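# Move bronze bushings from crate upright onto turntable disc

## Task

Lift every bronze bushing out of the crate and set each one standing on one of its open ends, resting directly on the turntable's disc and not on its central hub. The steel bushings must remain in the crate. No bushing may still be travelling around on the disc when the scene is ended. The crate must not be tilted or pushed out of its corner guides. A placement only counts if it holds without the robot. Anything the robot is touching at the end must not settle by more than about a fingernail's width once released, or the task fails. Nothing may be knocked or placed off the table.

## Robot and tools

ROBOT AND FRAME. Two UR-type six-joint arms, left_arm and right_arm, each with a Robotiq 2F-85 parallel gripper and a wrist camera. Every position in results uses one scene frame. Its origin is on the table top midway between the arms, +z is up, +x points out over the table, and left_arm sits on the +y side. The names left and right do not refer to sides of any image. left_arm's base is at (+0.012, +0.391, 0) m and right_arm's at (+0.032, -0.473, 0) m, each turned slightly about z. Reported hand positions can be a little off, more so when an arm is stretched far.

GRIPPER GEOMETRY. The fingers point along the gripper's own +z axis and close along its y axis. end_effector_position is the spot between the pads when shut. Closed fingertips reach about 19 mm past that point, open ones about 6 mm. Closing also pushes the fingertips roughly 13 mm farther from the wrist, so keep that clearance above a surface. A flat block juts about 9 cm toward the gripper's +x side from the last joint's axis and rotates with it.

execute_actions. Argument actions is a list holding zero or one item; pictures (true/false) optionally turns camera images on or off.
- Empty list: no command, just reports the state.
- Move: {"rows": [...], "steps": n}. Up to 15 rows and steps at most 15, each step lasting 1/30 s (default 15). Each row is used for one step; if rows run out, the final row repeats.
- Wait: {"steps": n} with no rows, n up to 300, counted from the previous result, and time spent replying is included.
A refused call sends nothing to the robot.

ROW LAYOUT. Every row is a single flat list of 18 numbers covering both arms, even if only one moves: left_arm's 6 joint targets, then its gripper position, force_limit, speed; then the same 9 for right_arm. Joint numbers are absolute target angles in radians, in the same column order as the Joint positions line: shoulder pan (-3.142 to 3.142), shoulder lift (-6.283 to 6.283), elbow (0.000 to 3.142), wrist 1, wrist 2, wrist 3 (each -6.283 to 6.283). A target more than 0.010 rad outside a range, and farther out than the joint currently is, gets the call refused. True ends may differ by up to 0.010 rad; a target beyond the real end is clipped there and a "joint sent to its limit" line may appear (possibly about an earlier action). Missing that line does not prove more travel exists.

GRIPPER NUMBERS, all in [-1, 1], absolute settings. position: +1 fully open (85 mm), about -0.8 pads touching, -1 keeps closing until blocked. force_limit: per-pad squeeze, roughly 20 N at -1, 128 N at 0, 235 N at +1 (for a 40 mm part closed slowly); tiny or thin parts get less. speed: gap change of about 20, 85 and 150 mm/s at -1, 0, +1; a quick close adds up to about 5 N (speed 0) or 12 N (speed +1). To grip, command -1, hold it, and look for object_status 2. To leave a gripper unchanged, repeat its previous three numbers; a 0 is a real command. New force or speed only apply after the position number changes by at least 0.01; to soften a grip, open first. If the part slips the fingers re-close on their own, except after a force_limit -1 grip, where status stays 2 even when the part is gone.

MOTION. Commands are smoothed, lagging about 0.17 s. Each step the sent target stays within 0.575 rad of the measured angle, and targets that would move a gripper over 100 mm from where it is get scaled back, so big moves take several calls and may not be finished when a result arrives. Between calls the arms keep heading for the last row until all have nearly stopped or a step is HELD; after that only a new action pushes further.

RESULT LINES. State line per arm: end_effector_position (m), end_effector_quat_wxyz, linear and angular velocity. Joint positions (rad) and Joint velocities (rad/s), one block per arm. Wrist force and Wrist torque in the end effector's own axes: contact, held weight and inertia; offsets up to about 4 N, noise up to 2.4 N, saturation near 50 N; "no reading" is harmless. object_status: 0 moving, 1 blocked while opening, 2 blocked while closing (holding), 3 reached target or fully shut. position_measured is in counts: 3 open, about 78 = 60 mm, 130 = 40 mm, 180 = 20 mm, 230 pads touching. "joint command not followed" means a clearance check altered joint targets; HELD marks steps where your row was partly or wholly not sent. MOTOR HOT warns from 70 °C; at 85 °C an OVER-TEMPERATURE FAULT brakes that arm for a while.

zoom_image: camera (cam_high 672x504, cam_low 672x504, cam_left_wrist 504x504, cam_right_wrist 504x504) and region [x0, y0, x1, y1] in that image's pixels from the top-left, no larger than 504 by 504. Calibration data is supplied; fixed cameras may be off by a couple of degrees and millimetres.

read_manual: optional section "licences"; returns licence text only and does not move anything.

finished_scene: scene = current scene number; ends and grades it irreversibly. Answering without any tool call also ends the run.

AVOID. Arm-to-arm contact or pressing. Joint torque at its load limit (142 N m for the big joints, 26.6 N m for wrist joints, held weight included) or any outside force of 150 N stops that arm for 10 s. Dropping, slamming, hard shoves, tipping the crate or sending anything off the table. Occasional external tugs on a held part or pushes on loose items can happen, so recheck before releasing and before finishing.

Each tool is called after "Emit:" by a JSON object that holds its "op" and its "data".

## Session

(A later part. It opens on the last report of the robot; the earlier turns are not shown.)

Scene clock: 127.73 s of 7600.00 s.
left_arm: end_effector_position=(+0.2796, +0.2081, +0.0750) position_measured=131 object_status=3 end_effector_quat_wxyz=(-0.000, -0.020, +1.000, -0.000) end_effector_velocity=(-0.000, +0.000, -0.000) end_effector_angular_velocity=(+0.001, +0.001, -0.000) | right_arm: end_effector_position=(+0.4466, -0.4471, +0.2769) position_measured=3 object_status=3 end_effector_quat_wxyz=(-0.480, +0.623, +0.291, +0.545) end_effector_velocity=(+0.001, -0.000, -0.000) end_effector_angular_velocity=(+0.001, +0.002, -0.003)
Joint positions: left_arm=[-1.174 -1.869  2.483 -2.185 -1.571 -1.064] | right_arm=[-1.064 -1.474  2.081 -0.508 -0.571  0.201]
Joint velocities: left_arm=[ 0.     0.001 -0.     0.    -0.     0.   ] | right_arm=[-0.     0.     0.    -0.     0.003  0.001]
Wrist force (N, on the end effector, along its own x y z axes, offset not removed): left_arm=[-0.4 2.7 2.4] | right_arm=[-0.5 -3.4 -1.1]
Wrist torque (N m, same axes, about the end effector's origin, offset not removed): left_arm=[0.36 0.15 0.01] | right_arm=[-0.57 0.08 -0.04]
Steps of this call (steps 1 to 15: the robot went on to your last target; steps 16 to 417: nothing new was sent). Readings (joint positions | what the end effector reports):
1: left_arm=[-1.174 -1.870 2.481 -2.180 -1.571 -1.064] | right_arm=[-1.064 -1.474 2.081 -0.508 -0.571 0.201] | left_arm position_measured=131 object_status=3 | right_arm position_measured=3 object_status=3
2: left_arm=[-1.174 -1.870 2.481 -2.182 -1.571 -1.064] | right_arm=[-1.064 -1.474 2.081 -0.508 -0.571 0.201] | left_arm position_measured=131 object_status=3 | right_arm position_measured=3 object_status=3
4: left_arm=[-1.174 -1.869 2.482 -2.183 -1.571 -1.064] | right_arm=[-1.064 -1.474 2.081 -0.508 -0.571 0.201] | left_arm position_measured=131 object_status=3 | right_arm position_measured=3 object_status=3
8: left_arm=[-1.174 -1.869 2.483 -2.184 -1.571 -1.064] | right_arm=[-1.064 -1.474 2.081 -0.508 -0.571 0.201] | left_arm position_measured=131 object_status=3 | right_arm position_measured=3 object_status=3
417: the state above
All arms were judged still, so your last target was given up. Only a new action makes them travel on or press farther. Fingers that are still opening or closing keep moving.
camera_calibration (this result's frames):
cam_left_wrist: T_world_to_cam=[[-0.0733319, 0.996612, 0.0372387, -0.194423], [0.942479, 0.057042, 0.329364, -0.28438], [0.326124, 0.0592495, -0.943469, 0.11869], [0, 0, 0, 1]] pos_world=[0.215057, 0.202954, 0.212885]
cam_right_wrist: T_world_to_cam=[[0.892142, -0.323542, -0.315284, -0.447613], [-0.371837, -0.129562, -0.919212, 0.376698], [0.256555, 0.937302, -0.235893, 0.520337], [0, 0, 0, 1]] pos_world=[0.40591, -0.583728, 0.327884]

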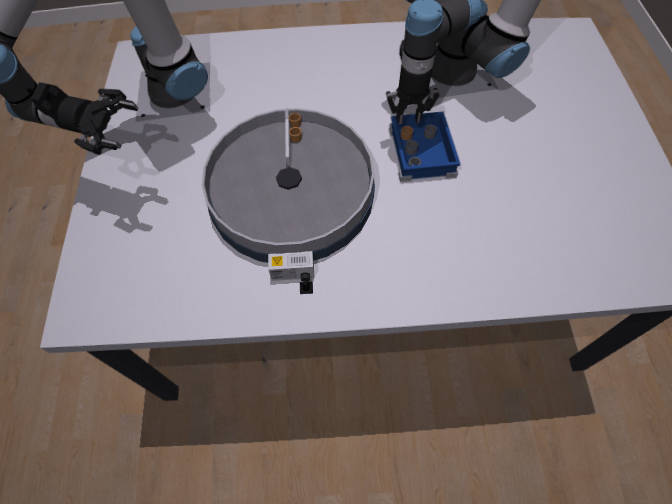

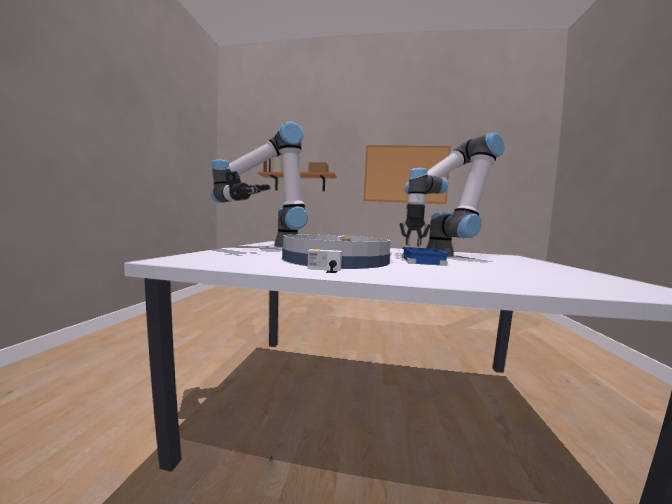

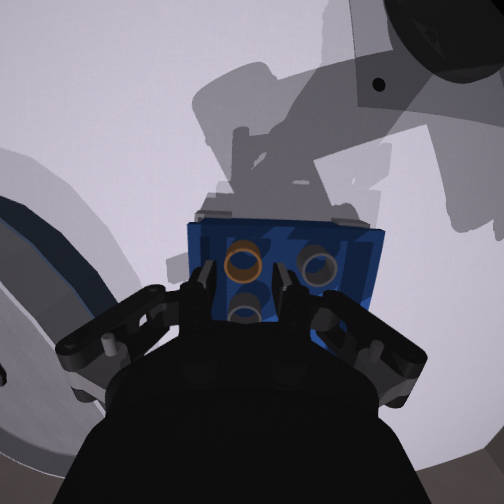

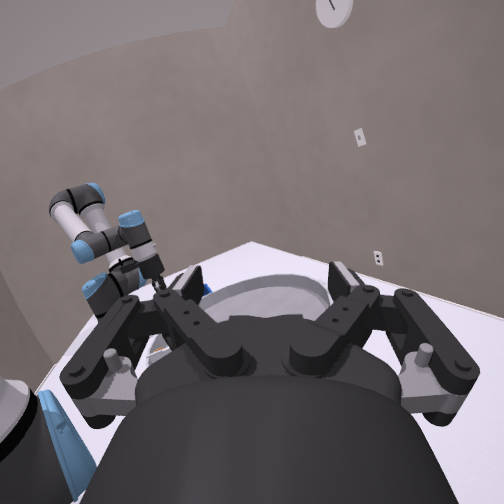

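Emit:
{"op": "execute_actions", "data": {"actions": [{"rows":[[-1.1738,-1.8466,2.499,-2.2232,-1.571,-1.0636,-0.02,-0.5,0,-1.064,-1.474,2.081,-0.508,-0.571,0.201,1,0,0],[-1.1738,-1.8466,2.499,-2.2232,-1.571,-1.0636,-0.02,-0.5,0,-1.064,-1.474,2.081,-0.508,-0.571,0.201,1,0,0],[-1.1738,-1.823,2.515,-2.263,-1.571,-1.0636,-0.02,-0.5,0,-1.064,-1.474,2.081,-0.508,-0.571,0.201,1,0,0],[-1.1738,-1.823,2.515,-2.263,-1.571,-1.0636,-0.02,-0.5,0,-1.064,-1.474,2.081,-0.508,-0.571,0.201,1,0,0],[-1.1738,-1.798,2.5305,-2.3034,-1.571,-1.0636,-0.02,-0.5,0,-1.064,-1.474,2.081,-0.508,-0.571,0.201,1,0,0],[-1.1738,-1.798,2.5305,-2.3034,-1.571,-1.0636,-0.02,-0.5,0,-1.064,-1.474,2.081,-0.508,-0.571,0.201,1,0,0],[-1.1738,-1.771,2.5455,-2.345,-1.571,-1.0636,-0.02,-0.5,0,-1.064,-1.474,2.081,-0.508,-0.571,0.201,1,0,0]],"steps":15}], "pictures": false}}

Emit:
{"op": "execute_actions", "data": {"actions": [{"steps":5}], "pictures": false}}

Emit:
{"op": "execute_actions", "data": {"actions": [{"rows":[[-1.1738,-1.771,2.5455,-2.345,-1.571,-1.0636,-1,-0.5,0,-1.064,-1.474,2.081,-0.508,-0.571,0.201,1,0,0]],"steps":13}]}}

Scene clock: 136.97 s of 7600.00 s.
left_arm: end_effector_position=(+0.2795, +0.2082, +0.0384) position_measured=131 object_status=3 end_effector_quat_wxyz=(-0.000, -0.020, +1.000, +0.000) end_effector_velocity=(+0.000, +0.000, -0.014) end_effector_angular_velocity=(-0.002, -0.001, +0.002) | right_arm: end_effector_position=(+0.4466, -0.4471, +0.2769) position_measured=3 object_status=3 end_effector_quat_wxyz=(-0.480, +0.623, +0.291, +0.545) end_effector_velocity=(-0.000, -0.000, +0.000) end_effector_angular_velocity=(-0.001, -0.002, -0.000)
Joint positions: left_arm=[-1.174 -1.775  2.543 -2.338 -1.571 -1.064] | right_arm=[-1.064 -1.474  2.081 -0.508 -0.571  0.201]
Joint velocities: left_arm=[ 0.001  0.041  0.024 -0.067 -0.    -0.001] | right_arm=[-0.001 -0.    -0.001  0.    -0.001 -0.001]
Wrist force (N, on the end effector, along its own x y z axes, offset not removed): left_arm=[2.4 1.9 0.8] | right_arm=[0.3 -2.9 -0.7]
Wrist torque (N m, same axes, about the end effector's origin, offset not removed): left_arm=[0.07 -0.40 0.11] | right_arm=[-0.49 -0.11 -0.06]
Steps of this call (steps 1 to 262: nothing new was sent; steps 263 to 277: all 15 steps of this action). Readings (joint positions | what the end effector reports):
263: left_arm=[-1.174 -1.868 2.483 -2.185 -1.571 -1.064] | right_arm=[-1.064 -1.474 2.081 -0.508 -0.571 0.201] | left_arm position_measured=131 object_status=3 | right_arm position_measured=3 object_status=3
264: left_arm=[-1.174 -1.865 2.486 -2.191 -1.571 -1.064] | right_arm=[-1.064 -1.474 2.081 -0.508 -0.571 0.201] | left_arm position_measured=131 object_status=3 | right_arm position_measured=3 object_status=3
266: left_arm=[-1.174 -1.853 2.495 -2.211 -1.571 -1.064] | right_arm=[-1.064 -1.474 2.081 -0.508 -0.571 0.201] | left_arm position_measured=131 object_status=3 | right_arm position_measured=3 object_status=3
270: left_arm=[-1.174 -1.813 2.521 -2.276 -1.571 -1.064] | right_arm=[-1.064 -1.474 2.081 -0.508 -0.571 0.201] | left_arm position_measured=131 object_status=3 | right_arm position_measured=3 object_status=3
277: the state above

Scene clock: 137.13 s of 7600.00 s.
left_arm: end_effector_position=(+0.2795, +0.2082, +0.0372) position_measured=131 object_status=3 end_effector_quat_wxyz=(-0.000, -0.020, +1.000, +0.000) end_effector_velocity=(-0.000, +0.000, -0.003) end_effector_angular_velocity=(-0.000, +0.000, -0.001) | right_arm: end_effector_position=(+0.4466, -0.4471, +0.2769) position_measured=3 object_status=3 end_effector_quat_wxyz=(-0.480, +0.623, +0.291, +0.545) end_effector_velocity=(+0.000, +0.000, -0.000) end_effector_angular_velocity=(+0.000, -0.000, -0.001)
Joint positions: left_arm=[-1.174 -1.772  2.545 -2.344 -1.571 -1.064] | right_arm=[-1.064 -1.474  2.081 -0.508 -0.571  0.201]
Joint velocities: left_arm=[-0.     0.008  0.005 -0.012 -0.001  0.001] | right_arm=[-0.     0.     0.001 -0.     0.    -0.   ]
Wrist force (N, on the end effector, along its own x y z axes, offset not removed): left_arm=[0.5 1.6 2.3] | right_arm=[0.2 -2.0 0.6]
Wrist torque (N m, same axes, about the end effector's origin, offset not removed): left_arm=[0.03 -0.20 -0.02] | right_arm=[-0.30 -0.07 0.00]
Steps of this call (steps 1 to 5: the robot went on to your last target). Readings (joint positions | what the end effector reports):
1: left_arm=[-1.174 -1.774 2.544 -2.340 -1.571 -1.064] | right_arm=[-1.064 -1.474 2.081 -0.508 -0.571 0.201] | left_arm position_measured=131 object_status=3 | right_arm position_measured=3 object_status=3
2: left_arm=[-1.174 -1.773 2.544 -2.342 -1.571 -1.064] | right_arm=[-1.064 -1.474 2.081 -0.508 -0.571 0.201] | left_arm position_measured=131 object_status=3 | right_arm position_measured=3 object_status=3
4: left_arm=[-1.174 -1.772 2.545 -2.343 -1.571 -1.064] | right_arm=[-1.064 -1.474 2.081 -0.508 -0.571 0.201] | left_arm position_measured=131 object_status=3 | right_arm position_measured=3 object_status=3
5: the state above

Scene clock: 137.57 s of 7600.00 s.
left_arm: end_effector_position=(+0.2796, +0.2081, +0.0370) position_measured=155 object_status=2 end_effector_quat_wxyz=(-0.000, -0.020, +1.000, +0.000) end_effector_velocity=(+0.000, -0.000, +0.000) end_effector_angular_velocity=(-0.001, -0.001, +0.001) | right_arm: end_effector_position=(+0.4466, -0.4471, +0.2769) position_measured=3 object_status=3 end_effector_quat_wxyz=(-0.480, +0.623, +0.291, +0.545) end_effector_velocity=(+0.000, -0.000, +0.000) end_effector_angular_velocity=(-0.001, -0.001, -0.001)
Joint positions: left_arm=[-1.174 -1.771  2.545 -2.345 -1.571 -1.064] | right_arm=[-1.064 -1.474  2.081 -0.508 -0.571  0.201]
Joint velocities: left_arm=[-0.001 -0.001 -0.    -0.     0.    -0.001] | right_arm=[-0.    -0.    -0.    -0.     0.001 -0.   ]
Wrist force (N, on the end effector, along its own x y z axes, offset not removed): left_arm=[4.9 4.0 -20.9] | right_arm=[-0.3 -2.1 0.1]
Wrist torque (N m, same axes, about the end effector's origin, offset not removed): left_arm=[-0.11 -0.67 -0.03] | right_arm=[-0.37 -0.02 -0.06]
Steps of this call (steps 1 to 13: all 13 steps of this action). Readings (joint positions | what the end effector reports):
1: left_arm=[-1.174 -1.772 2.545 -2.344 -1.571 -1.064] | right_arm=[-1.064 -1.474 2.081 -0.508 -0.571 0.201] | left_arm position_measured=131 object_status=0 | right_arm position_measured=3 object_status=3
2: left_arm=[-1.174 -1.771 2.545 -2.344 -1.571 -1.064] | right_arm=[-1.064 -1.474 2.081 -0.508 -0.571 0.201] | left_arm position_measured=132 object_status=0 | right_arm position_measured=3 object_status=3
4: left_arm=[-1.174 -1.771 2.545 -2.345 -1.571 -1.064] | right_arm=[-1.064 -1.474 2.081 -0.508 -0.571 0.201] | left_arm position_measured=142 object_status=0 | right_arm position_measured=3 object_status=3
8: left_arm=[-1.174 -1.771 2.545 -2.345 -1.571 -1.064] | right_arm=[-1.064 -1.474 2.081 -0.508 -0.571 0.201] | left_arm position_measured=155 object_status=0 | right_arm position_measured=3 object_status=3
13: the state above
camera_calibration (this result's frames):
cam_left_wrist: T_world_to_cam=[[-0.0733297, 0.996608, 0.0373503, -0.19301], [0.942498, 0.0570065, 0.329314, -0.271853], [0.326068, 0.0593511, -0.943481, 0.0828033], [0, 0, 0, 1]] pos_world=[0.215068, 0.202938, 0.174857]
cam_right_wrist: T_world_to_cam=[[0.892142, -0.323542, -0.315284, -0.447613], [-0.371837, -0.129562, -0.919212, 0.376698], [0.256555, 0.937302, -0.235893, 0.520337], [0, 0, 0, 1]] pos_world=[0.40591, -0.583728, 0.327884]

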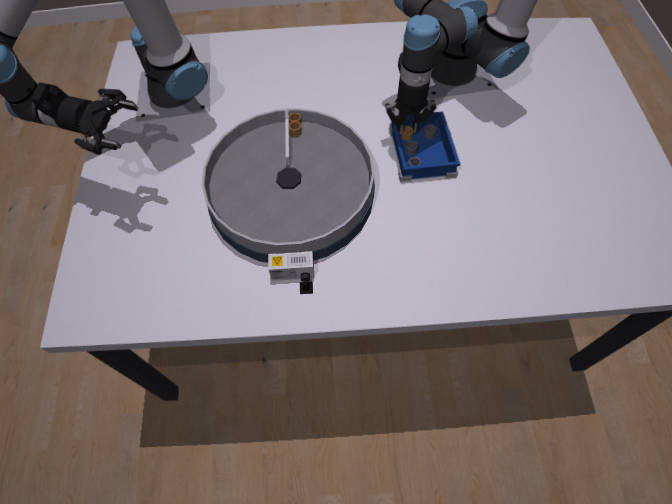

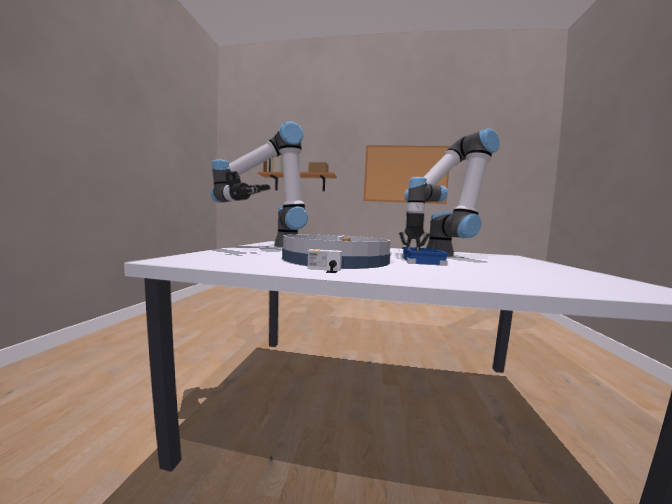

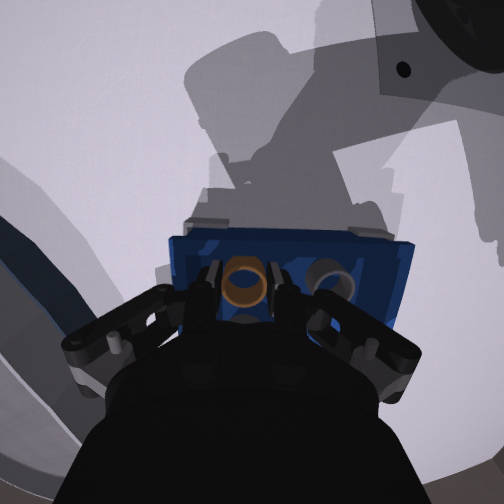

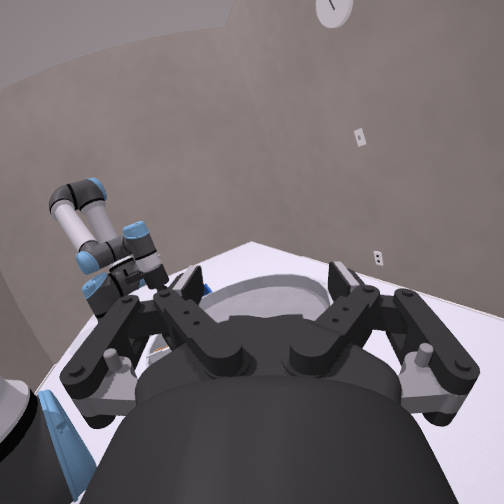

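Emit:
{"op": "execute_actions", "data": {"actions": [{"rows":[[-1.1738,-1.823,2.515,-2.263,-1.571,-1.0636,-1,-0.5,0,-1.064,-1.474,2.081,-0.508,-0.571,0.201,1,0,0],[-1.1738,-1.823,2.515,-2.263,-1.571,-1.0636,-1,-0.5,0,-1.064,-1.474,2.081,-0.508,-0.571,0.201,1,0,0],[-1.1738,-1.8687,2.4828,-2.1849,-1.571,-1.0636,-1,-0.5,0,-1.064,-1.474,2.081,-0.508,-0.571,0.201,1,0,0],[-1.1738,-1.8687,2.4828,-2.1849,-1.571,-1.0636,-1,-0.5,0,-1.064,-1.474,2.081,-0.508,-0.571,0.201,1,0,0],[-1.1738,-1.8687,2.4828,-2.1849,-1.571,-1.0636,-1,-0.5,0,-1.064,-1.474,2.081,-0.508,-0.571,0.201,1,0,0],[-1.1738,-1.953,2.393,-2.011,-1.571,-1.0636,-1,-0.5,0,-1.064,-1.474,2.081,-0.508,-0.571,0.201,1,0,0],[-1.1738,-1.953,2.393,-2.011,-1.571,-1.0636,-1,-0.5,0,-1.064,-1.474,2.081,-0.508,-0.571,0.201,1,0,0],[-1.1738,-1.953,2.393,-2.011,-1.571,-1.0636,-1,-0.5,0,-1.064,-1.474,2.081,-0.508,-0.571,0.201,1,0,0],[-1.1738,-2.0103,2.2928,-1.8533,-1.571,-1.0636,-1,-0.5,0,-1.064,-1.474,2.081,-0.508,-0.571,0.201,1,0,0]],"steps":15}], "pictures": false}}

Emit:
{"op": "execute_actions", "data": {"actions": [{"rows":[[-1.147,-1.3485,1.6843,-1.9066,-1.571,-0.7645,-1,-0.5,0,-1.064,-1.474,2.081,-0.508,-0.571,0.201,1,0,0]],"steps":15}], "pictures": false}}

Emit:
{"op": "execute_actions", "data": {"actions": [{"steps":8}], "pictures": false}}

Emit:
{"op": "execute_actions", "data": {"actions": [{"rows":[[-1.147,-1.2799,1.791,-2.0819,-1.571,-0.7645,-1,-0.5,0,-1.064,-1.474,2.081,-0.508,-0.571,0.201,1,0,0]],"steps":9}], "pictures": false}}

Emit:
{"op": "execute_actions", "data": {"actions": [{"rows":[[-1.147,-1.2496,1.8208,-2.142,-1.571,-0.7645,-1,-0.5,0,-1.064,-1.474,2.081,-0.508,-0.571,0.201,1,0,0]],"steps":15}], "pictures": false}}

Emit:
{"op": "execute_actions", "data": {"actions": [{"rows":[[-1.147,-1.2496,1.8208,-2.142,-1.571,-0.7645,-0.02,-0.5,0,-1.064,-1.474,2.081,-0.508,-0.571,0.201,1,0,0]],"steps":10}], "pictures": false}}

Emit:
{"op": "execute_actions", "data": {"actions": [{"rows":[[-1.147,-1.2799,1.791,-2.0819,-1.571,-0.7645,-0.02,-0.5,0,-1.064,-1.474,2.081,-0.508,-0.571,0.201,1,0,0],[-1.147,-1.2799,1.791,-2.0819,-1.571,-0.7645,-0.02,-0.5,0,-1.064,-1.474,2.081,-0.508,-0.571,0.201,1,0,0],[-1.147,-1.2799,1.791,-2.0819,-1.571,-0.7645,-0.02,-0.5,0,-1.064,-1.474,2.081,-0.508,-0.571,0.201,1,0,0],[-1.147,-1.3485,1.6843,-1.9066,-1.571,-0.7645,-0.02,-0.5,0,-1.064,-1.474,2.081,-0.508,-0.571,0.201,1,0,0]],"steps":15}]}}

Scene clock: 155.20 s of 7600.00 s.
left_arm: end_effector_position=(+0.2811, +0.2056, +0.1575) position_measured=155 object_status=2 end_effector_quat_wxyz=(+0.001, -0.020, +1.000, -0.002) end_effector_velocity=(-0.014, +0.022, +0.126) end_effector_angular_velocity=(+0.043, +0.027, +0.000) | right_arm: end_effector_position=(+0.4466, -0.4471, +0.2769) position_measured=3 object_status=3 end_effector_quat_wxyz=(-0.480, +0.623, +0.291, +0.545) end_effector_velocity=(+0.000, +0.000, +0.000) end_effector_angular_velocity=(+0.001, +0.002, +0.000)
Joint positions: left_arm=[-1.174 -1.993  2.318 -1.901 -1.571 -1.064] | right_arm=[-1.064 -1.474  2.081 -0.508 -0.571  0.201]
Joint velocities: left_arm=[-0.    -0.173 -0.261  0.485 -0.    -0.   ] | right_arm=[ 0.    -0.    -0.    -0.     0.     0.003]
Wrist force (N, on the end effector, along its own x y z axes, offset not removed): left_arm=[3.0 0.7 0.0] | right_arm=[0.9 -4.2 0.0]
Wrist torque (N m, same axes, about the end effector's origin, offset not removed): left_arm=[-0.06 -0.48 -0.06] | right_arm=[-0.65 -0.20 -0.10]
Steps of this call (steps 1 to 15: the robot went on to your last target; steps 16 to 514: nothing new was sent; steps 515 to 529: all 15 steps of this action). Readings (joint positions | what the end effector reports):
515: left_arm=[-1.174 -1.771 2.545 -2.345 -1.571 -1.064] | right_arm=[-1.064 -1.474 2.081 -0.508 -0.571 0.201] | left_arm position_measured=155 object_status=2 | right_arm position_measured=3 object_status=3
516: left_arm=[-1.174 -1.778 2.541 -2.336 -1.571 -1.064] | right_arm=[-1.064 -1.474 2.081 -0.508 -0.571 0.201] | left_arm position_measured=155 object_status=2 | right_arm position_measured=3 object_status=3
518: left_arm=[-1.174 -1.804 2.525 -2.296 -1.571 -1.064] | right_arm=[-1.064 -1.474 2.081 -0.508 -0.571 0.201] | left_arm position_measured=155 object_status=2 | right_arm position_measured=3 object_status=3
522: left_arm=[-1.174 -1.877 2.468 -2.179 -1.571 -1.064] | right_arm=[-1.064 -1.474 2.081 -0.508 -0.571 0.201] | left_arm position_measured=155 object_status=2 | right_arm position_measured=3 object_status=3
529: the state above

Scene clock: 155.70 s of 7600.00 s.
left_arm: end_effector_position=(+0.4110, +0.0168, +0.1898) position_measured=155 object_status=2 end_effector_quat_wxyz=(+0.002, +0.102, +0.995, -0.002) end_effector_velocity=(+0.190, -0.272, -0.086) end_effector_angular_velocity=(+0.050, +0.031, -0.288) | right_arm: end_effector_position=(+0.4466, -0.4471, +0.2769) position_measured=3 object_status=3 end_effector_quat_wxyz=(-0.480, +0.623, +0.291, +0.545) end_effector_velocity=(-0.000, +0.000, -0.000) end_effector_angular_velocity=(-0.000, -0.001, +0.000)
Joint positions: left_arm=[-1.15  -1.433  1.762 -1.904 -1.571 -0.796] | right_arm=[-1.064 -1.474  2.081 -0.508 -0.571  0.201]
Joint velocities: left_arm=[ 0.026  0.858 -0.777 -0.022 -0.001  0.314] | right_arm=[-0.    -0.     0.001 -0.    -0.001 -0.001]
Wrist force (N, on the end effector, along its own x y z axes, offset not removed): left_arm=[-2.9 -1.0 2.4] | right_arm=[-0.2 -1.2 0.8]
Wrist torque (N m, same axes, about the end effector's origin, offset not removed): left_arm=[-0.08 0.33 0.06] | right_arm=[-0.16 -0.09 -0.07]
Steps of this call (steps 1 to 15: all 15 steps of this action). Readings (joint positions | what the end effector reports):
1: left_arm=[-1.174 -1.998 2.311 -1.888 -1.571 -1.063] | right_arm=[-1.064 -1.474 2.081 -0.508 -0.571 0.201] | left_arm position_measured=155 object_status=2 | right_arm position_measured=3 object_status=3
2: left_arm=[-1.172 -1.993 2.297 -1.884 -1.571 -1.055] | right_arm=[-1.064 -1.474 2.081 -0.508 -0.571 0.201] | left_arm position_measured=155 object_status=2 | right_arm position_measured=3 object_status=3
4: left_arm=[-1.168 -1.927 2.224 -1.888 -1.571 -1.008] | right_arm=[-1.064 -1.474 2.081 -0.508 -0.571 0.201] | left_arm position_measured=155 object_status=2 | right_arm position_measured=3 object_status=3
8: left_arm=[-1.161 -1.741 2.046 -1.895 -1.571 -0.924] | right_arm=[-1.064 -1.474 2.081 -0.508 -0.571 0.201] | left_arm position_measured=155 object_status=2 | right_arm position_measured=3 object_status=3
15: the state above

Scene clock: 155.97 s of 7600.00 s.
left_arm: end_effector_position=(+0.4286, -0.0081, +0.1808) position_measured=155 object_status=2 end_effector_quat_wxyz=(+0.000, +0.115, +0.993, -0.000) end_effector_velocity=(+0.013, -0.018, -0.008) end_effector_angular_velocity=(+0.003, +0.002, -0.020) | right_arm: end_effector_position=(+0.4466, -0.4471, +0.2769) position_measured=3 object_status=3 end_effector_quat_wxyz=(-0.480, +0.623, +0.291, +0.545) end_effector_velocity=(-0.000, -0.000, -0.000) end_effector_angular_velocity=(+0.001, +0.001, +0.001)
Joint positions: left_arm=[-1.147 -1.354  1.689 -1.906 -1.571 -0.767] | right_arm=[-1.064 -1.474  2.081 -0.508 -0.571  0.201]
Joint velocities: left_arm=[ 0.002  0.058 -0.052 -0.002 -0.     0.022] | right_arm=[-0.     0.001 -0.     0.    -0.001  0.   ]
Wrist force (N, on the end effector, along its own x y z axes, offset not removed): left_arm=[0.7 1.7 0.3] | right_arm=[-0.5 -3.7 0.4]
Wrist torque (N m, same axes, about the end effector's origin, offset not removed): left_arm=[0.06 -0.07 -0.07] | right_arm=[-0.62 -0.01 -0.06]
Steps of this call (steps 1 to 8: the robot went on to your last target). Readings (joint positions | what the end effector reports):
1: left_arm=[-1.149 -1.409 1.739 -1.905 -1.571 -0.787] | right_arm=[-1.064 -1.474 2.081 -0.508 -0.571 0.201] | left_arm position_measured=155 object_status=2 | right_arm position_measured=3 object_status=3
2: left_arm=[-1.148 -1.392 1.724 -1.905 -1.571 -0.781] | right_arm=[-1.064 -1.474 2.081 -0.508 -0.571 0.201] | left_arm position_measured=155 object_status=2 | right_arm position_measured=3 object_status=3
4: left_arm=[-1.148 -1.370 1.704 -1.906 -1.571 -0.773] | right_arm=[-1.064 -1.474 2.081 -0.508 -0.571 0.201] | left_arm position_measured=155 object_status=2 | right_arm position_measured=3 object_status=3
8: the state above

Scene clock: 156.27 s of 7600.00 s.
left_arm: end_effector_position=(+0.4298, -0.0097, +0.1163) position_measured=155 object_status=2 end_effector_quat_wxyz=(-0.001, +0.116, +0.993, +0.001) end_effector_velocity=(+0.001, -0.003, -0.063) end_effector_angular_velocity=(-0.025, -0.017, -0.001) | right_arm: end_effector_position=(+0.4466, -0.4471, +0.2769) position_measured=3 object_status=3 end_effector_quat_wxyz=(-0.480, +0.623, +0.291, +0.545) end_effector_velocity=(-0.000, +0.000, -0.000) end_effector_angular_velocity=(+0.001, -0.000, +0.001)
Joint positions: left_arm=[-1.147 -1.286  1.781 -2.062 -1.571 -0.765] | right_arm=[-1.064 -1.474  2.081 -0.508 -0.571  0.201]
Joint velocities: left_arm=[-0.001  0.065  0.104 -0.199  0.     0.   ] | right_arm=[ 0.     0.     0.001  0.    -0.001 -0.001]
Wrist force (N, on the end effector, along its own x y z axes, offset not removed): left_arm=[1.9 0.5 3.5] | right_arm=[0.4 -2.5 1.5]
Wrist torque (N m, same axes, about the end effector's origin, offset not removed): left_arm=[-0.03 -0.34 -0.02] | right_arm=[-0.50 -0.12 0.02]
Steps of this call (steps 1 to 9: all 9 steps of this action). Readings (joint positions | what the end effector reports):
1: left_arm=[-1.147 -1.352 1.688 -1.907 -1.571 -0.766] | right_arm=[-1.064 -1.474 2.081 -0.508 -0.571 0.201] | left_arm position_measured=155 object_status=2 | right_arm position_measured=3 object_status=3
2: left_arm=[-1.147 -1.344 1.695 -1.916 -1.571 -0.766] | right_arm=[-1.064 -1.474 2.081 -0.508 -0.571 0.201] | left_arm position_measured=155 object_status=2 | right_arm position_measured=3 object_status=3
4: left_arm=[-1.147 -1.315 1.735 -1.975 -1.571 -0.765] | right_arm=[-1.064 -1.474 2.081 -0.508 -0.571 0.201] | left_arm position_measured=155 object_status=2 | right_arm position_measured=3 object_status=3
8: left_arm=[-1.147 -1.289 1.777 -2.054 -1.571 -0.765] | right_arm=[-1.064 -1.474 2.081 -0.508 -0.571 0.201] | left_arm position_measured=155 object_status=2 | right_arm position_measured=3 object_status=3
9: the state above

Scene clock: 156.77 s of 7600.00 s.
left_arm: end_effector_position=(+0.4300, -0.0100, +0.0863) position_measured=155 object_status=2 end_effector_quat_wxyz=(-0.000, +0.116, +0.993, -0.000) end_effector_velocity=(+0.000, +0.000, -0.003) end_effector_angular_velocity=(+0.000, -0.001, +0.001) | right_arm: end_effector_position=(+0.4466, -0.4471, +0.2769) position_measured=3 object_status=3 end_effector_quat_wxyz=(-0.480, +0.623, +0.291, +0.545) end_effector_velocity=(+0.000, +0.000, +0.000) end_effector_angular_velocity=(-0.000, -0.001, -0.001)
Joint positions: left_arm=[-1.147 -1.25   1.82  -2.141 -1.571 -0.765] | right_arm=[-1.064 -1.474  2.081 -0.508 -0.571  0.201]
Joint velocities: left_arm=[ 0.     0.003  0.004 -0.008  0.001 -0.001] | right_arm=[ 0.    -0.     0.     0.     0.001 -0.001]
Wrist force (N, on the end effector, along its own x y z axes, offset not removed): left_arm=[0.4 0.1 2.6] | right_arm=[-0.5 -2.9 0.4]
Wrist torque (N m, same axes, about the end effector's origin, offset not removed): left_arm=[-0.02 -0.07 0.05] | right_arm=[-0.40 0.08 0.00]
Steps of this call (steps 1 to 15: all 15 steps of this action). Readings (joint positions | what the end effector reports):
1: left_arm=[-1.147 -1.284 1.784 -2.068 -1.571 -0.765] | right_arm=[-1.064 -1.474 2.081 -0.508 -0.571 0.201] | left_arm position_measured=155 object_status=2 | right_arm position_measured=3 object_status=3
2: left_arm=[-1.147 -1.278 1.790 -2.080 -1.571 -0.765] | right_arm=[-1.064 -1.474 2.081 -0.508 -0.571 0.201] | left_arm position_measured=155 object_status=2 | right_arm position_measured=3 object_status=3
4: left_arm=[-1.147 -1.265 1.804 -2.108 -1.571 -0.765] | right_arm=[-1.064 -1.474 2.081 -0.508 -0.571 0.201] | left_arm position_measured=155 object_status=2 | right_arm position_measured=3 object_status=3
8: left_arm=[-1.147 -1.254 1.817 -2.133 -1.571 -0.765] | right_arm=[-1.064 -1.474 2.081 -0.508 -0.571 0.201] | left_arm position_measured=155 object_status=2 | right_arm position_measured=3 object_status=3
15: the state above

Scene clock: 157.10 s of 7600.00 s.
left_arm: end_effector_position=(+0.4300, -0.0100, +0.0860) position_measured=132 object_status=0 end_effector_quat_wxyz=(-0.000, +0.116, +0.993, -0.000) end_effector_velocity=(-0.000, -0.000, +0.000) end_effector_angular_velocity=(-0.001, -0.001, +0.000) | right_arm: end_effector_position=(+0.4466, -0.4471, +0.2769) position_measured=3 object_status=3 end_effector_quat_wxyz=(-0.480, +0.623, +0.291, +0.545) end_effector_velocity=(+0.001, -0.000, +0.000) end_effector_angular_velocity=(-0.000, +0.000, -0.002)
Joint positions: left_arm=[-1.147 -1.25   1.821 -2.142 -1.571 -0.764] | right_arm=[-1.064 -1.474  2.081 -0.508 -0.571  0.201]
Joint velocities: left_arm=[-0.    -0.001  0.    -0.001 -0.    -0.001] | right_arm=[ 0.     0.    -0.     0.     0.002  0.   ]
Wrist force (N, on the end effector, along its own x y z axes, offset not removed): left_arm=[0.6 3.1 1.7] | right_arm=[0.2 -2.0 1.4]
Wrist torque (N m, same axes, about the end effector's origin, offset not removed): left_arm=[0.54 -0.12 0.09] | right_arm=[-0.29 -0.09 0.02]
Steps of this call (steps 1 to 10: all 10 steps of this action). Readings (joint positions | what the end effector reports):
1: left_arm=[-1.147 -1.250 1.821 -2.141 -1.571 -0.765] | right_arm=[-1.064 -1.474 2.081 -0.508 -0.571 0.201] | left_arm position_measured=155 object_status=0 | right_arm position_measured=3 object_status=3
2: left_arm=[-1.147 -1.250 1.821 -2.142 -1.571 -0.765] | right_arm=[-1.064 -1.474 2.081 -0.508 -0.571 0.201] | left_arm position_measured=155 object_status=0 | right_arm position_measured=3 object_status=3
4: left_arm=[-1.147 -1.250 1.821 -2.142 -1.571 -0.765] | right_arm=[-1.064 -1.474 2.081 -0.508 -0.571 0.201] | left_arm position_measured=145 object_status=0 | right_arm position_measured=3 object_status=3
8: left_arm=[-1.147 -1.250 1.821 -2.142 -1.571 -0.765] | right_arm=[-1.064 -1.474 2.081 -0.508 -0.571 0.201] | left_arm position_measured=132 object_status=0 | right_arm position_measured=3 object_status=3
10: the state above

Scene clock: 157.60 s of 7600.00 s.
left_arm: end_effector_position=(+0.4302, -0.0103, +0.1774) position_measured=131 object_status=3 end_effector_quat_wxyz=(+0.000, +0.116, +0.993, -0.000) end_effector_velocity=(-0.003, +0.004, +0.026) end_effector_angular_velocity=(+0.009, +0.007, -0.001) | right_arm: end_effector_position=(+0.4466, -0.4471, +0.2769) position_measured=3 object_status=3 end_effector_quat_wxyz=(-0.480, +0.623, +0.291, +0.545) end_effector_velocity=(+0.000, -0.000, +0.000) end_effector_angular_velocity=(-0.001, +0.000, -0.001)
Joint positions: left_arm=[-1.147 -1.346  1.688 -1.914 -1.571 -0.764] | right_arm=[-1.064 -1.474  2.081 -0.508 -0.571  0.201]
Joint velocities: left_arm=[-0.001 -0.026 -0.041  0.078 -0.001 -0.   ] | right_arm=[-0.    -0.001 -0.001  0.     0.001  0.001]
Wrist force (N, on the end effector, along its own x y z axes, offset not removed): left_arm=[0.8 1.8 1.5] | right_arm=[0.6 -1.4 -0.2]
Wrist torque (N m, same axes, about the end effector's origin, offset not removed): left_arm=[0.11 -0.22 0.09] | right_arm=[-0.20 -0.10 -0.02]
Steps of this call (steps 1 to 15: all 15 steps of this action). Readings (joint positions | what the end effector reports):
1: left_arm=[-1.147 -1.250 1.821 -2.142 -1.571 -0.765] | right_arm=[-1.064 -1.474 2.081 -0.508 -0.571 0.201] | left_arm position_measured=132 object_status=0 | right_arm position_measured=3 object_status=3
2: left_arm=[-1.147 -1.254 1.817 -2.134 -1.571 -0.764] | right_arm=[-1.064 -1.474 2.081 -0.508 -0.571 0.201] | left_arm position_measured=132 object_status=0 | right_arm position_measured=3 object_status=3
4: left_arm=[-1.147 -1.266 1.805 -2.110 -1.571 -0.764] | right_arm=[-1.064 -1.474 2.081 -0.508 -0.571 0.201] | left_arm position_measured=132 object_status=0 | right_arm position_measured=3 object_status=3
8: left_arm=[-1.147 -1.321 1.728 -1.990 -1.571 -0.765] | right_arm=[-1.064 -1.474 2.081 -0.508 -0.571 0.201] | left_arm position_measured=131 object_status=3 | right_arm position_measured=3 object_status=3
15: the state above
camera_calibration (this result's frames):
cam_left_wrist: T_world_to_cam=[[0.197376, 0.979647, 0.0365319, -0.0860109], [0.922927, -0.198254, 0.330002, -0.441893], [0.330528, -0.0314181, -0.943273, 0.176237], [0, 0, 0, 1]] pos_world=[0.36656, 0.00219026, 0.315208]
cam_right_wrist: T_world_to_cam=[[0.892142, -0.323542, -0.315284, -0.447613], [-0.371837, -0.129562, -0.919212, 0.376698], [0.256555, 0.937302, -0.235893, 0.520337], [0, 0, 0, 1]] pos_world=[0.40591, -0.583728, 0.327884]

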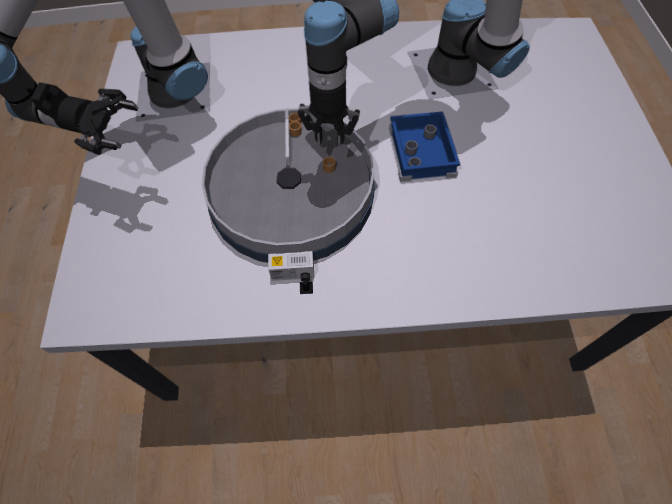

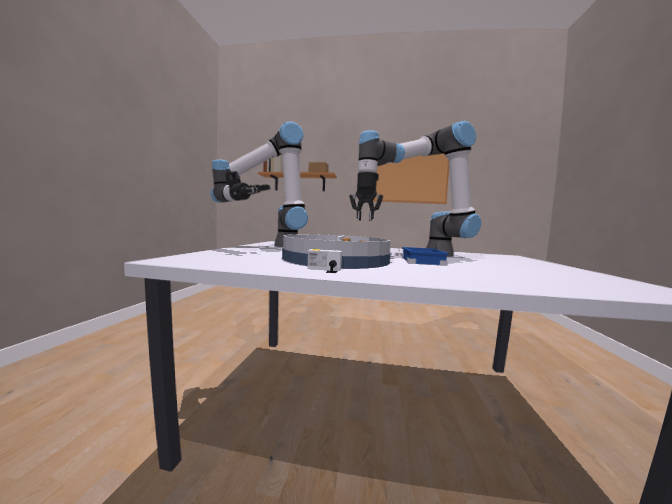

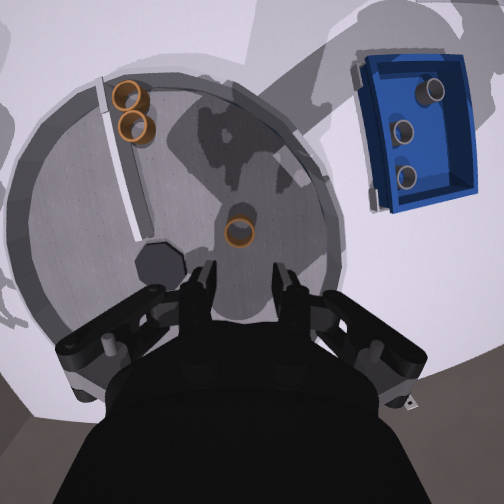

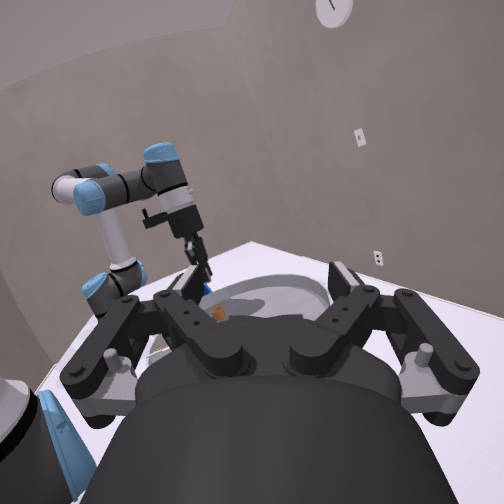

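Emit:
{"op": "execute_actions", "data": {"actions": [{"steps":300}], "pictures": false}}

Emit:
{"op": "execute_actions", "data": {"actions": [{"steps":300}]}}

Scene clock: 167.60 s of 7600.00 s.
left_arm: end_effector_position=(+0.4299, -0.0099, +0.1800) position_measured=131 object_status=3 end_effector_quat_wxyz=(-0.000, +0.116, +0.993, -0.000) end_effector_velocity=(+0.000, +0.000, -0.001) end_effector_angular_velocity=(+0.001, +0.001, -0.001) | right_arm: end_effector_position=(+0.4466, -0.4471, +0.2769) position_measured=3 object_status=3 end_effector_quat_wxyz=(-0.480, +0.623, +0.291, +0.545) end_effector_velocity=(-0.000, +0.000, +0.000) end_effector_angular_velocity=(-0.001, -0.001, +0.001)
Joint positions: left_arm=[-1.147 -1.349  1.684 -1.907 -1.571 -0.764] | right_arm=[-1.064 -1.474  2.081 -0.508 -0.571  0.201]
Joint velocities: left_arm=[ 0.     0.001  0.001 -0.    -0.     0.001] | right_arm=[-0.    -0.001 -0.    -0.    -0.001 -0.   ]
Wrist force (N, on the end effector, along its own x y z axes, offset not removed): left_arm=[-0.2 1.9 2.4] | right_arm=[0.9 -1.6 1.1]
Wrist torque (N m, same axes, about the end effector's origin, offset not removed): left_arm=[0.07 0.00 -0.05] | right_arm=[-0.30 -0.21 -0.06]
Steps of this call (steps 1 to 15: the robot went on to your last target; steps 16 to 300: nothing new was sent). Readings (joint positions | what the end effector reports):
1: left_arm=[-1.147 -1.347 1.687 -1.912 -1.571 -0.764] | right_arm=[-1.064 -1.474 2.081 -0.508 -0.571 0.201] | left_arm position_measured=131 object_status=3 | right_arm position_measured=3 object_status=3
2: left_arm=[-1.147 -1.347 1.686 -1.910 -1.571 -0.764] | right_arm=[-1.064 -1.474 2.081 -0.508 -0.571 0.201] | left_arm position_measured=131 object_status=3 | right_arm position_measured=3 object_status=3
4: left_arm=[-1.147 -1.348 1.685 -1.909 -1.571 -0.764] | right_arm=[-1.064 -1.474 2.081 -0.508 -0.571 0.201] | left_arm position_measured=131 object_status=3 | right_arm position_measured=3 object_status=3
8: left_arm=[-1.147 -1.348 1.685 -1.907 -1.571 -0.764] | right_arm=[-1.064 -1.474 2.081 -0.508 -0.571 0.201] | left_arm position_measured=131 object_status=3 | right_arm position_measured=3 object_status=3
300: the state above
All arms were judged still, so your last target was given up. Only a new action makes them travel on or press farther. Fingers that are still opening or closing keep moving.

Scene clock: 177.60 s of 7600.00 s.
left_arm: end_effector_position=(+0.4299, -0.0099, +0.1800) position_measured=131 object_status=3 end_effector_quat_wxyz=(-0.000, +0.116, +0.993, -0.000) end_effector_velocity=(+0.000, -0.000, +0.001) end_effector_angular_velocity=(-0.001, -0.001, -0.000) | right_arm: end_effector_position=(+0.4466, -0.4471, +0.2769) position_measured=3 object_status=3 end_effector_quat_wxyz=(-0.480, +0.623, +0.291, +0.545) end_effector_velocity=(-0.000, +0.000, -0.000) end_effector_angular_velocity=(+0.001, +0.000, +0.001)
Joint positions: left_arm=[-1.147 -1.349  1.684 -1.907 -1.571 -0.764] | right_arm=[-1.064 -1.474  2.081 -0.508 -0.571  0.201]
Joint velocities: left_arm=[-0.    -0.001 -0.    -0.001  0.    -0.   ] | right_arm=[ 0.     0.001  0.     0.    -0.001 -0.   ]
Wrist force (N, on the end effector, along its own x y z axes, offset not removed): left_arm=[0.0 1.3 0.3] | right_arm=[0.8 -2.9 2.1]
Wrist torque (N m, same axes, about the end effector's origin, offset not removed): left_arm=[0.04 -0.07 0.10] | right_arm=[-0.56 -0.15 -0.05]
Steps of this call (steps 1 to 300: nothing new was sent). Readings (joint positions | what the end effector reports):
1: left_arm=[-1.147 -1.349 1.684 -1.907 -1.571 -0.764] | right_arm=[-1.064 -1.474 2.081 -0.508 -0.571 0.201] | left_arm position_measured=131 object_status=3 | right_arm position_measured=3 object_status=3
2: left_arm=[-1.147 -1.349 1.684 -1.907 -1.571 -0.764] | right_arm=[-1.064 -1.474 2.081 -0.508 -0.571 0.201] | left_arm position_measured=131 object_status=3 | right_arm position_measured=3 object_status=3
4: left_arm=[-1.147 -1.349 1.684 -1.907 -1.571 -0.764] | right_arm=[-1.064 -1.474 2.081 -0.508 -0.571 0.201] | left_arm position_measured=131 object_status=3 | right_arm position_measured=3 object_status=3
8: left_arm=[-1.147 -1.349 1.684 -1.907 -1.571 -0.764] | right_arm=[-1.064 -1.474 2.081 -0.508 -0.571 0.201] | left_arm position_measured=131 object_status=3 | right_arm position_measured=3 object_status=3
300: the state above
camera_calibration (this result's frames):
cam_left_wrist: T_world_to_cam=[[0.197406, 0.979616, 0.03719, -0.086555], [0.923085, -0.198519, 0.329399, -0.44243], [0.330067, -0.0306955, -0.943458, 0.17907], [0, 0, 0, 1]] pos_world=[0.366382, 0.00245649, 0.3179]
cam_right_wrist: T_world_to_cam=[[0.892142, -0.323542, -0.315284, -0.447613], [-0.371837, -0.129562, -0.919212, 0.376698], [0.256555, 0.937302, -0.235893, 0.520337], [0, 0, 0, 1]] pos_world=[0.40591, -0.583728, 0.327884]

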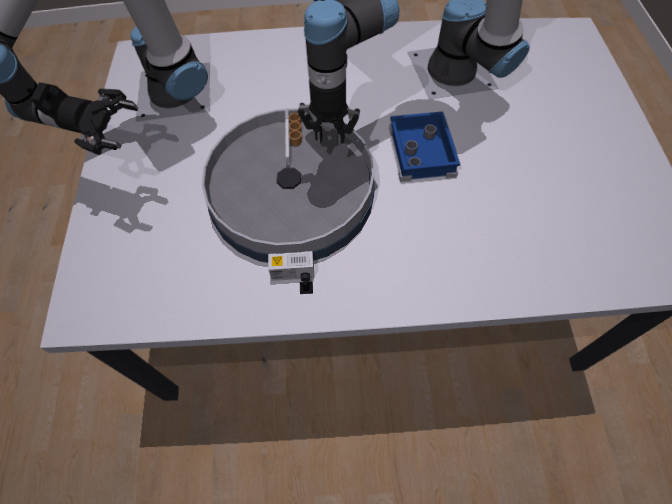

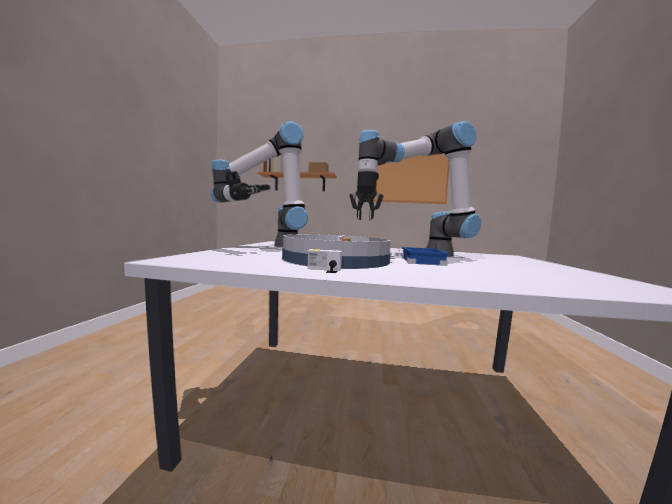

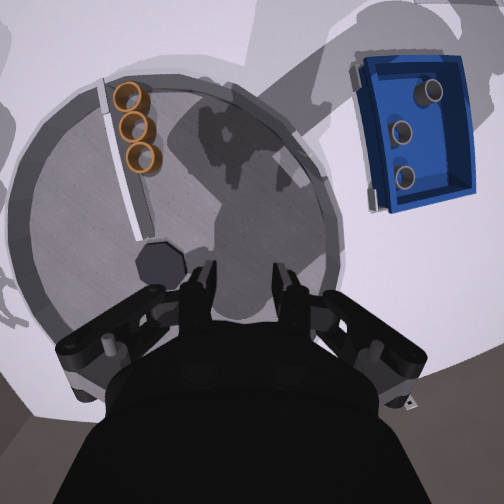

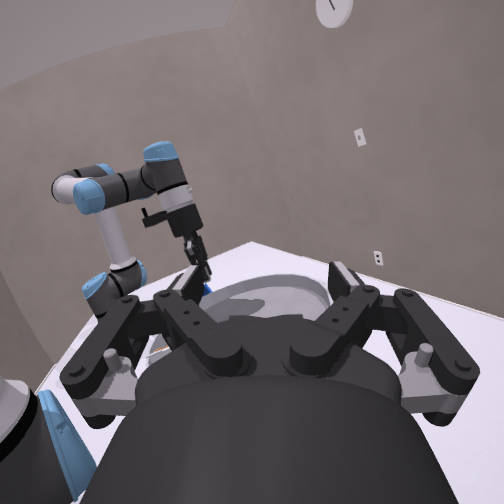

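Emit:
{"op": "finished_scene", "data": {"scene": 2}}

The scene is finished: the task was done.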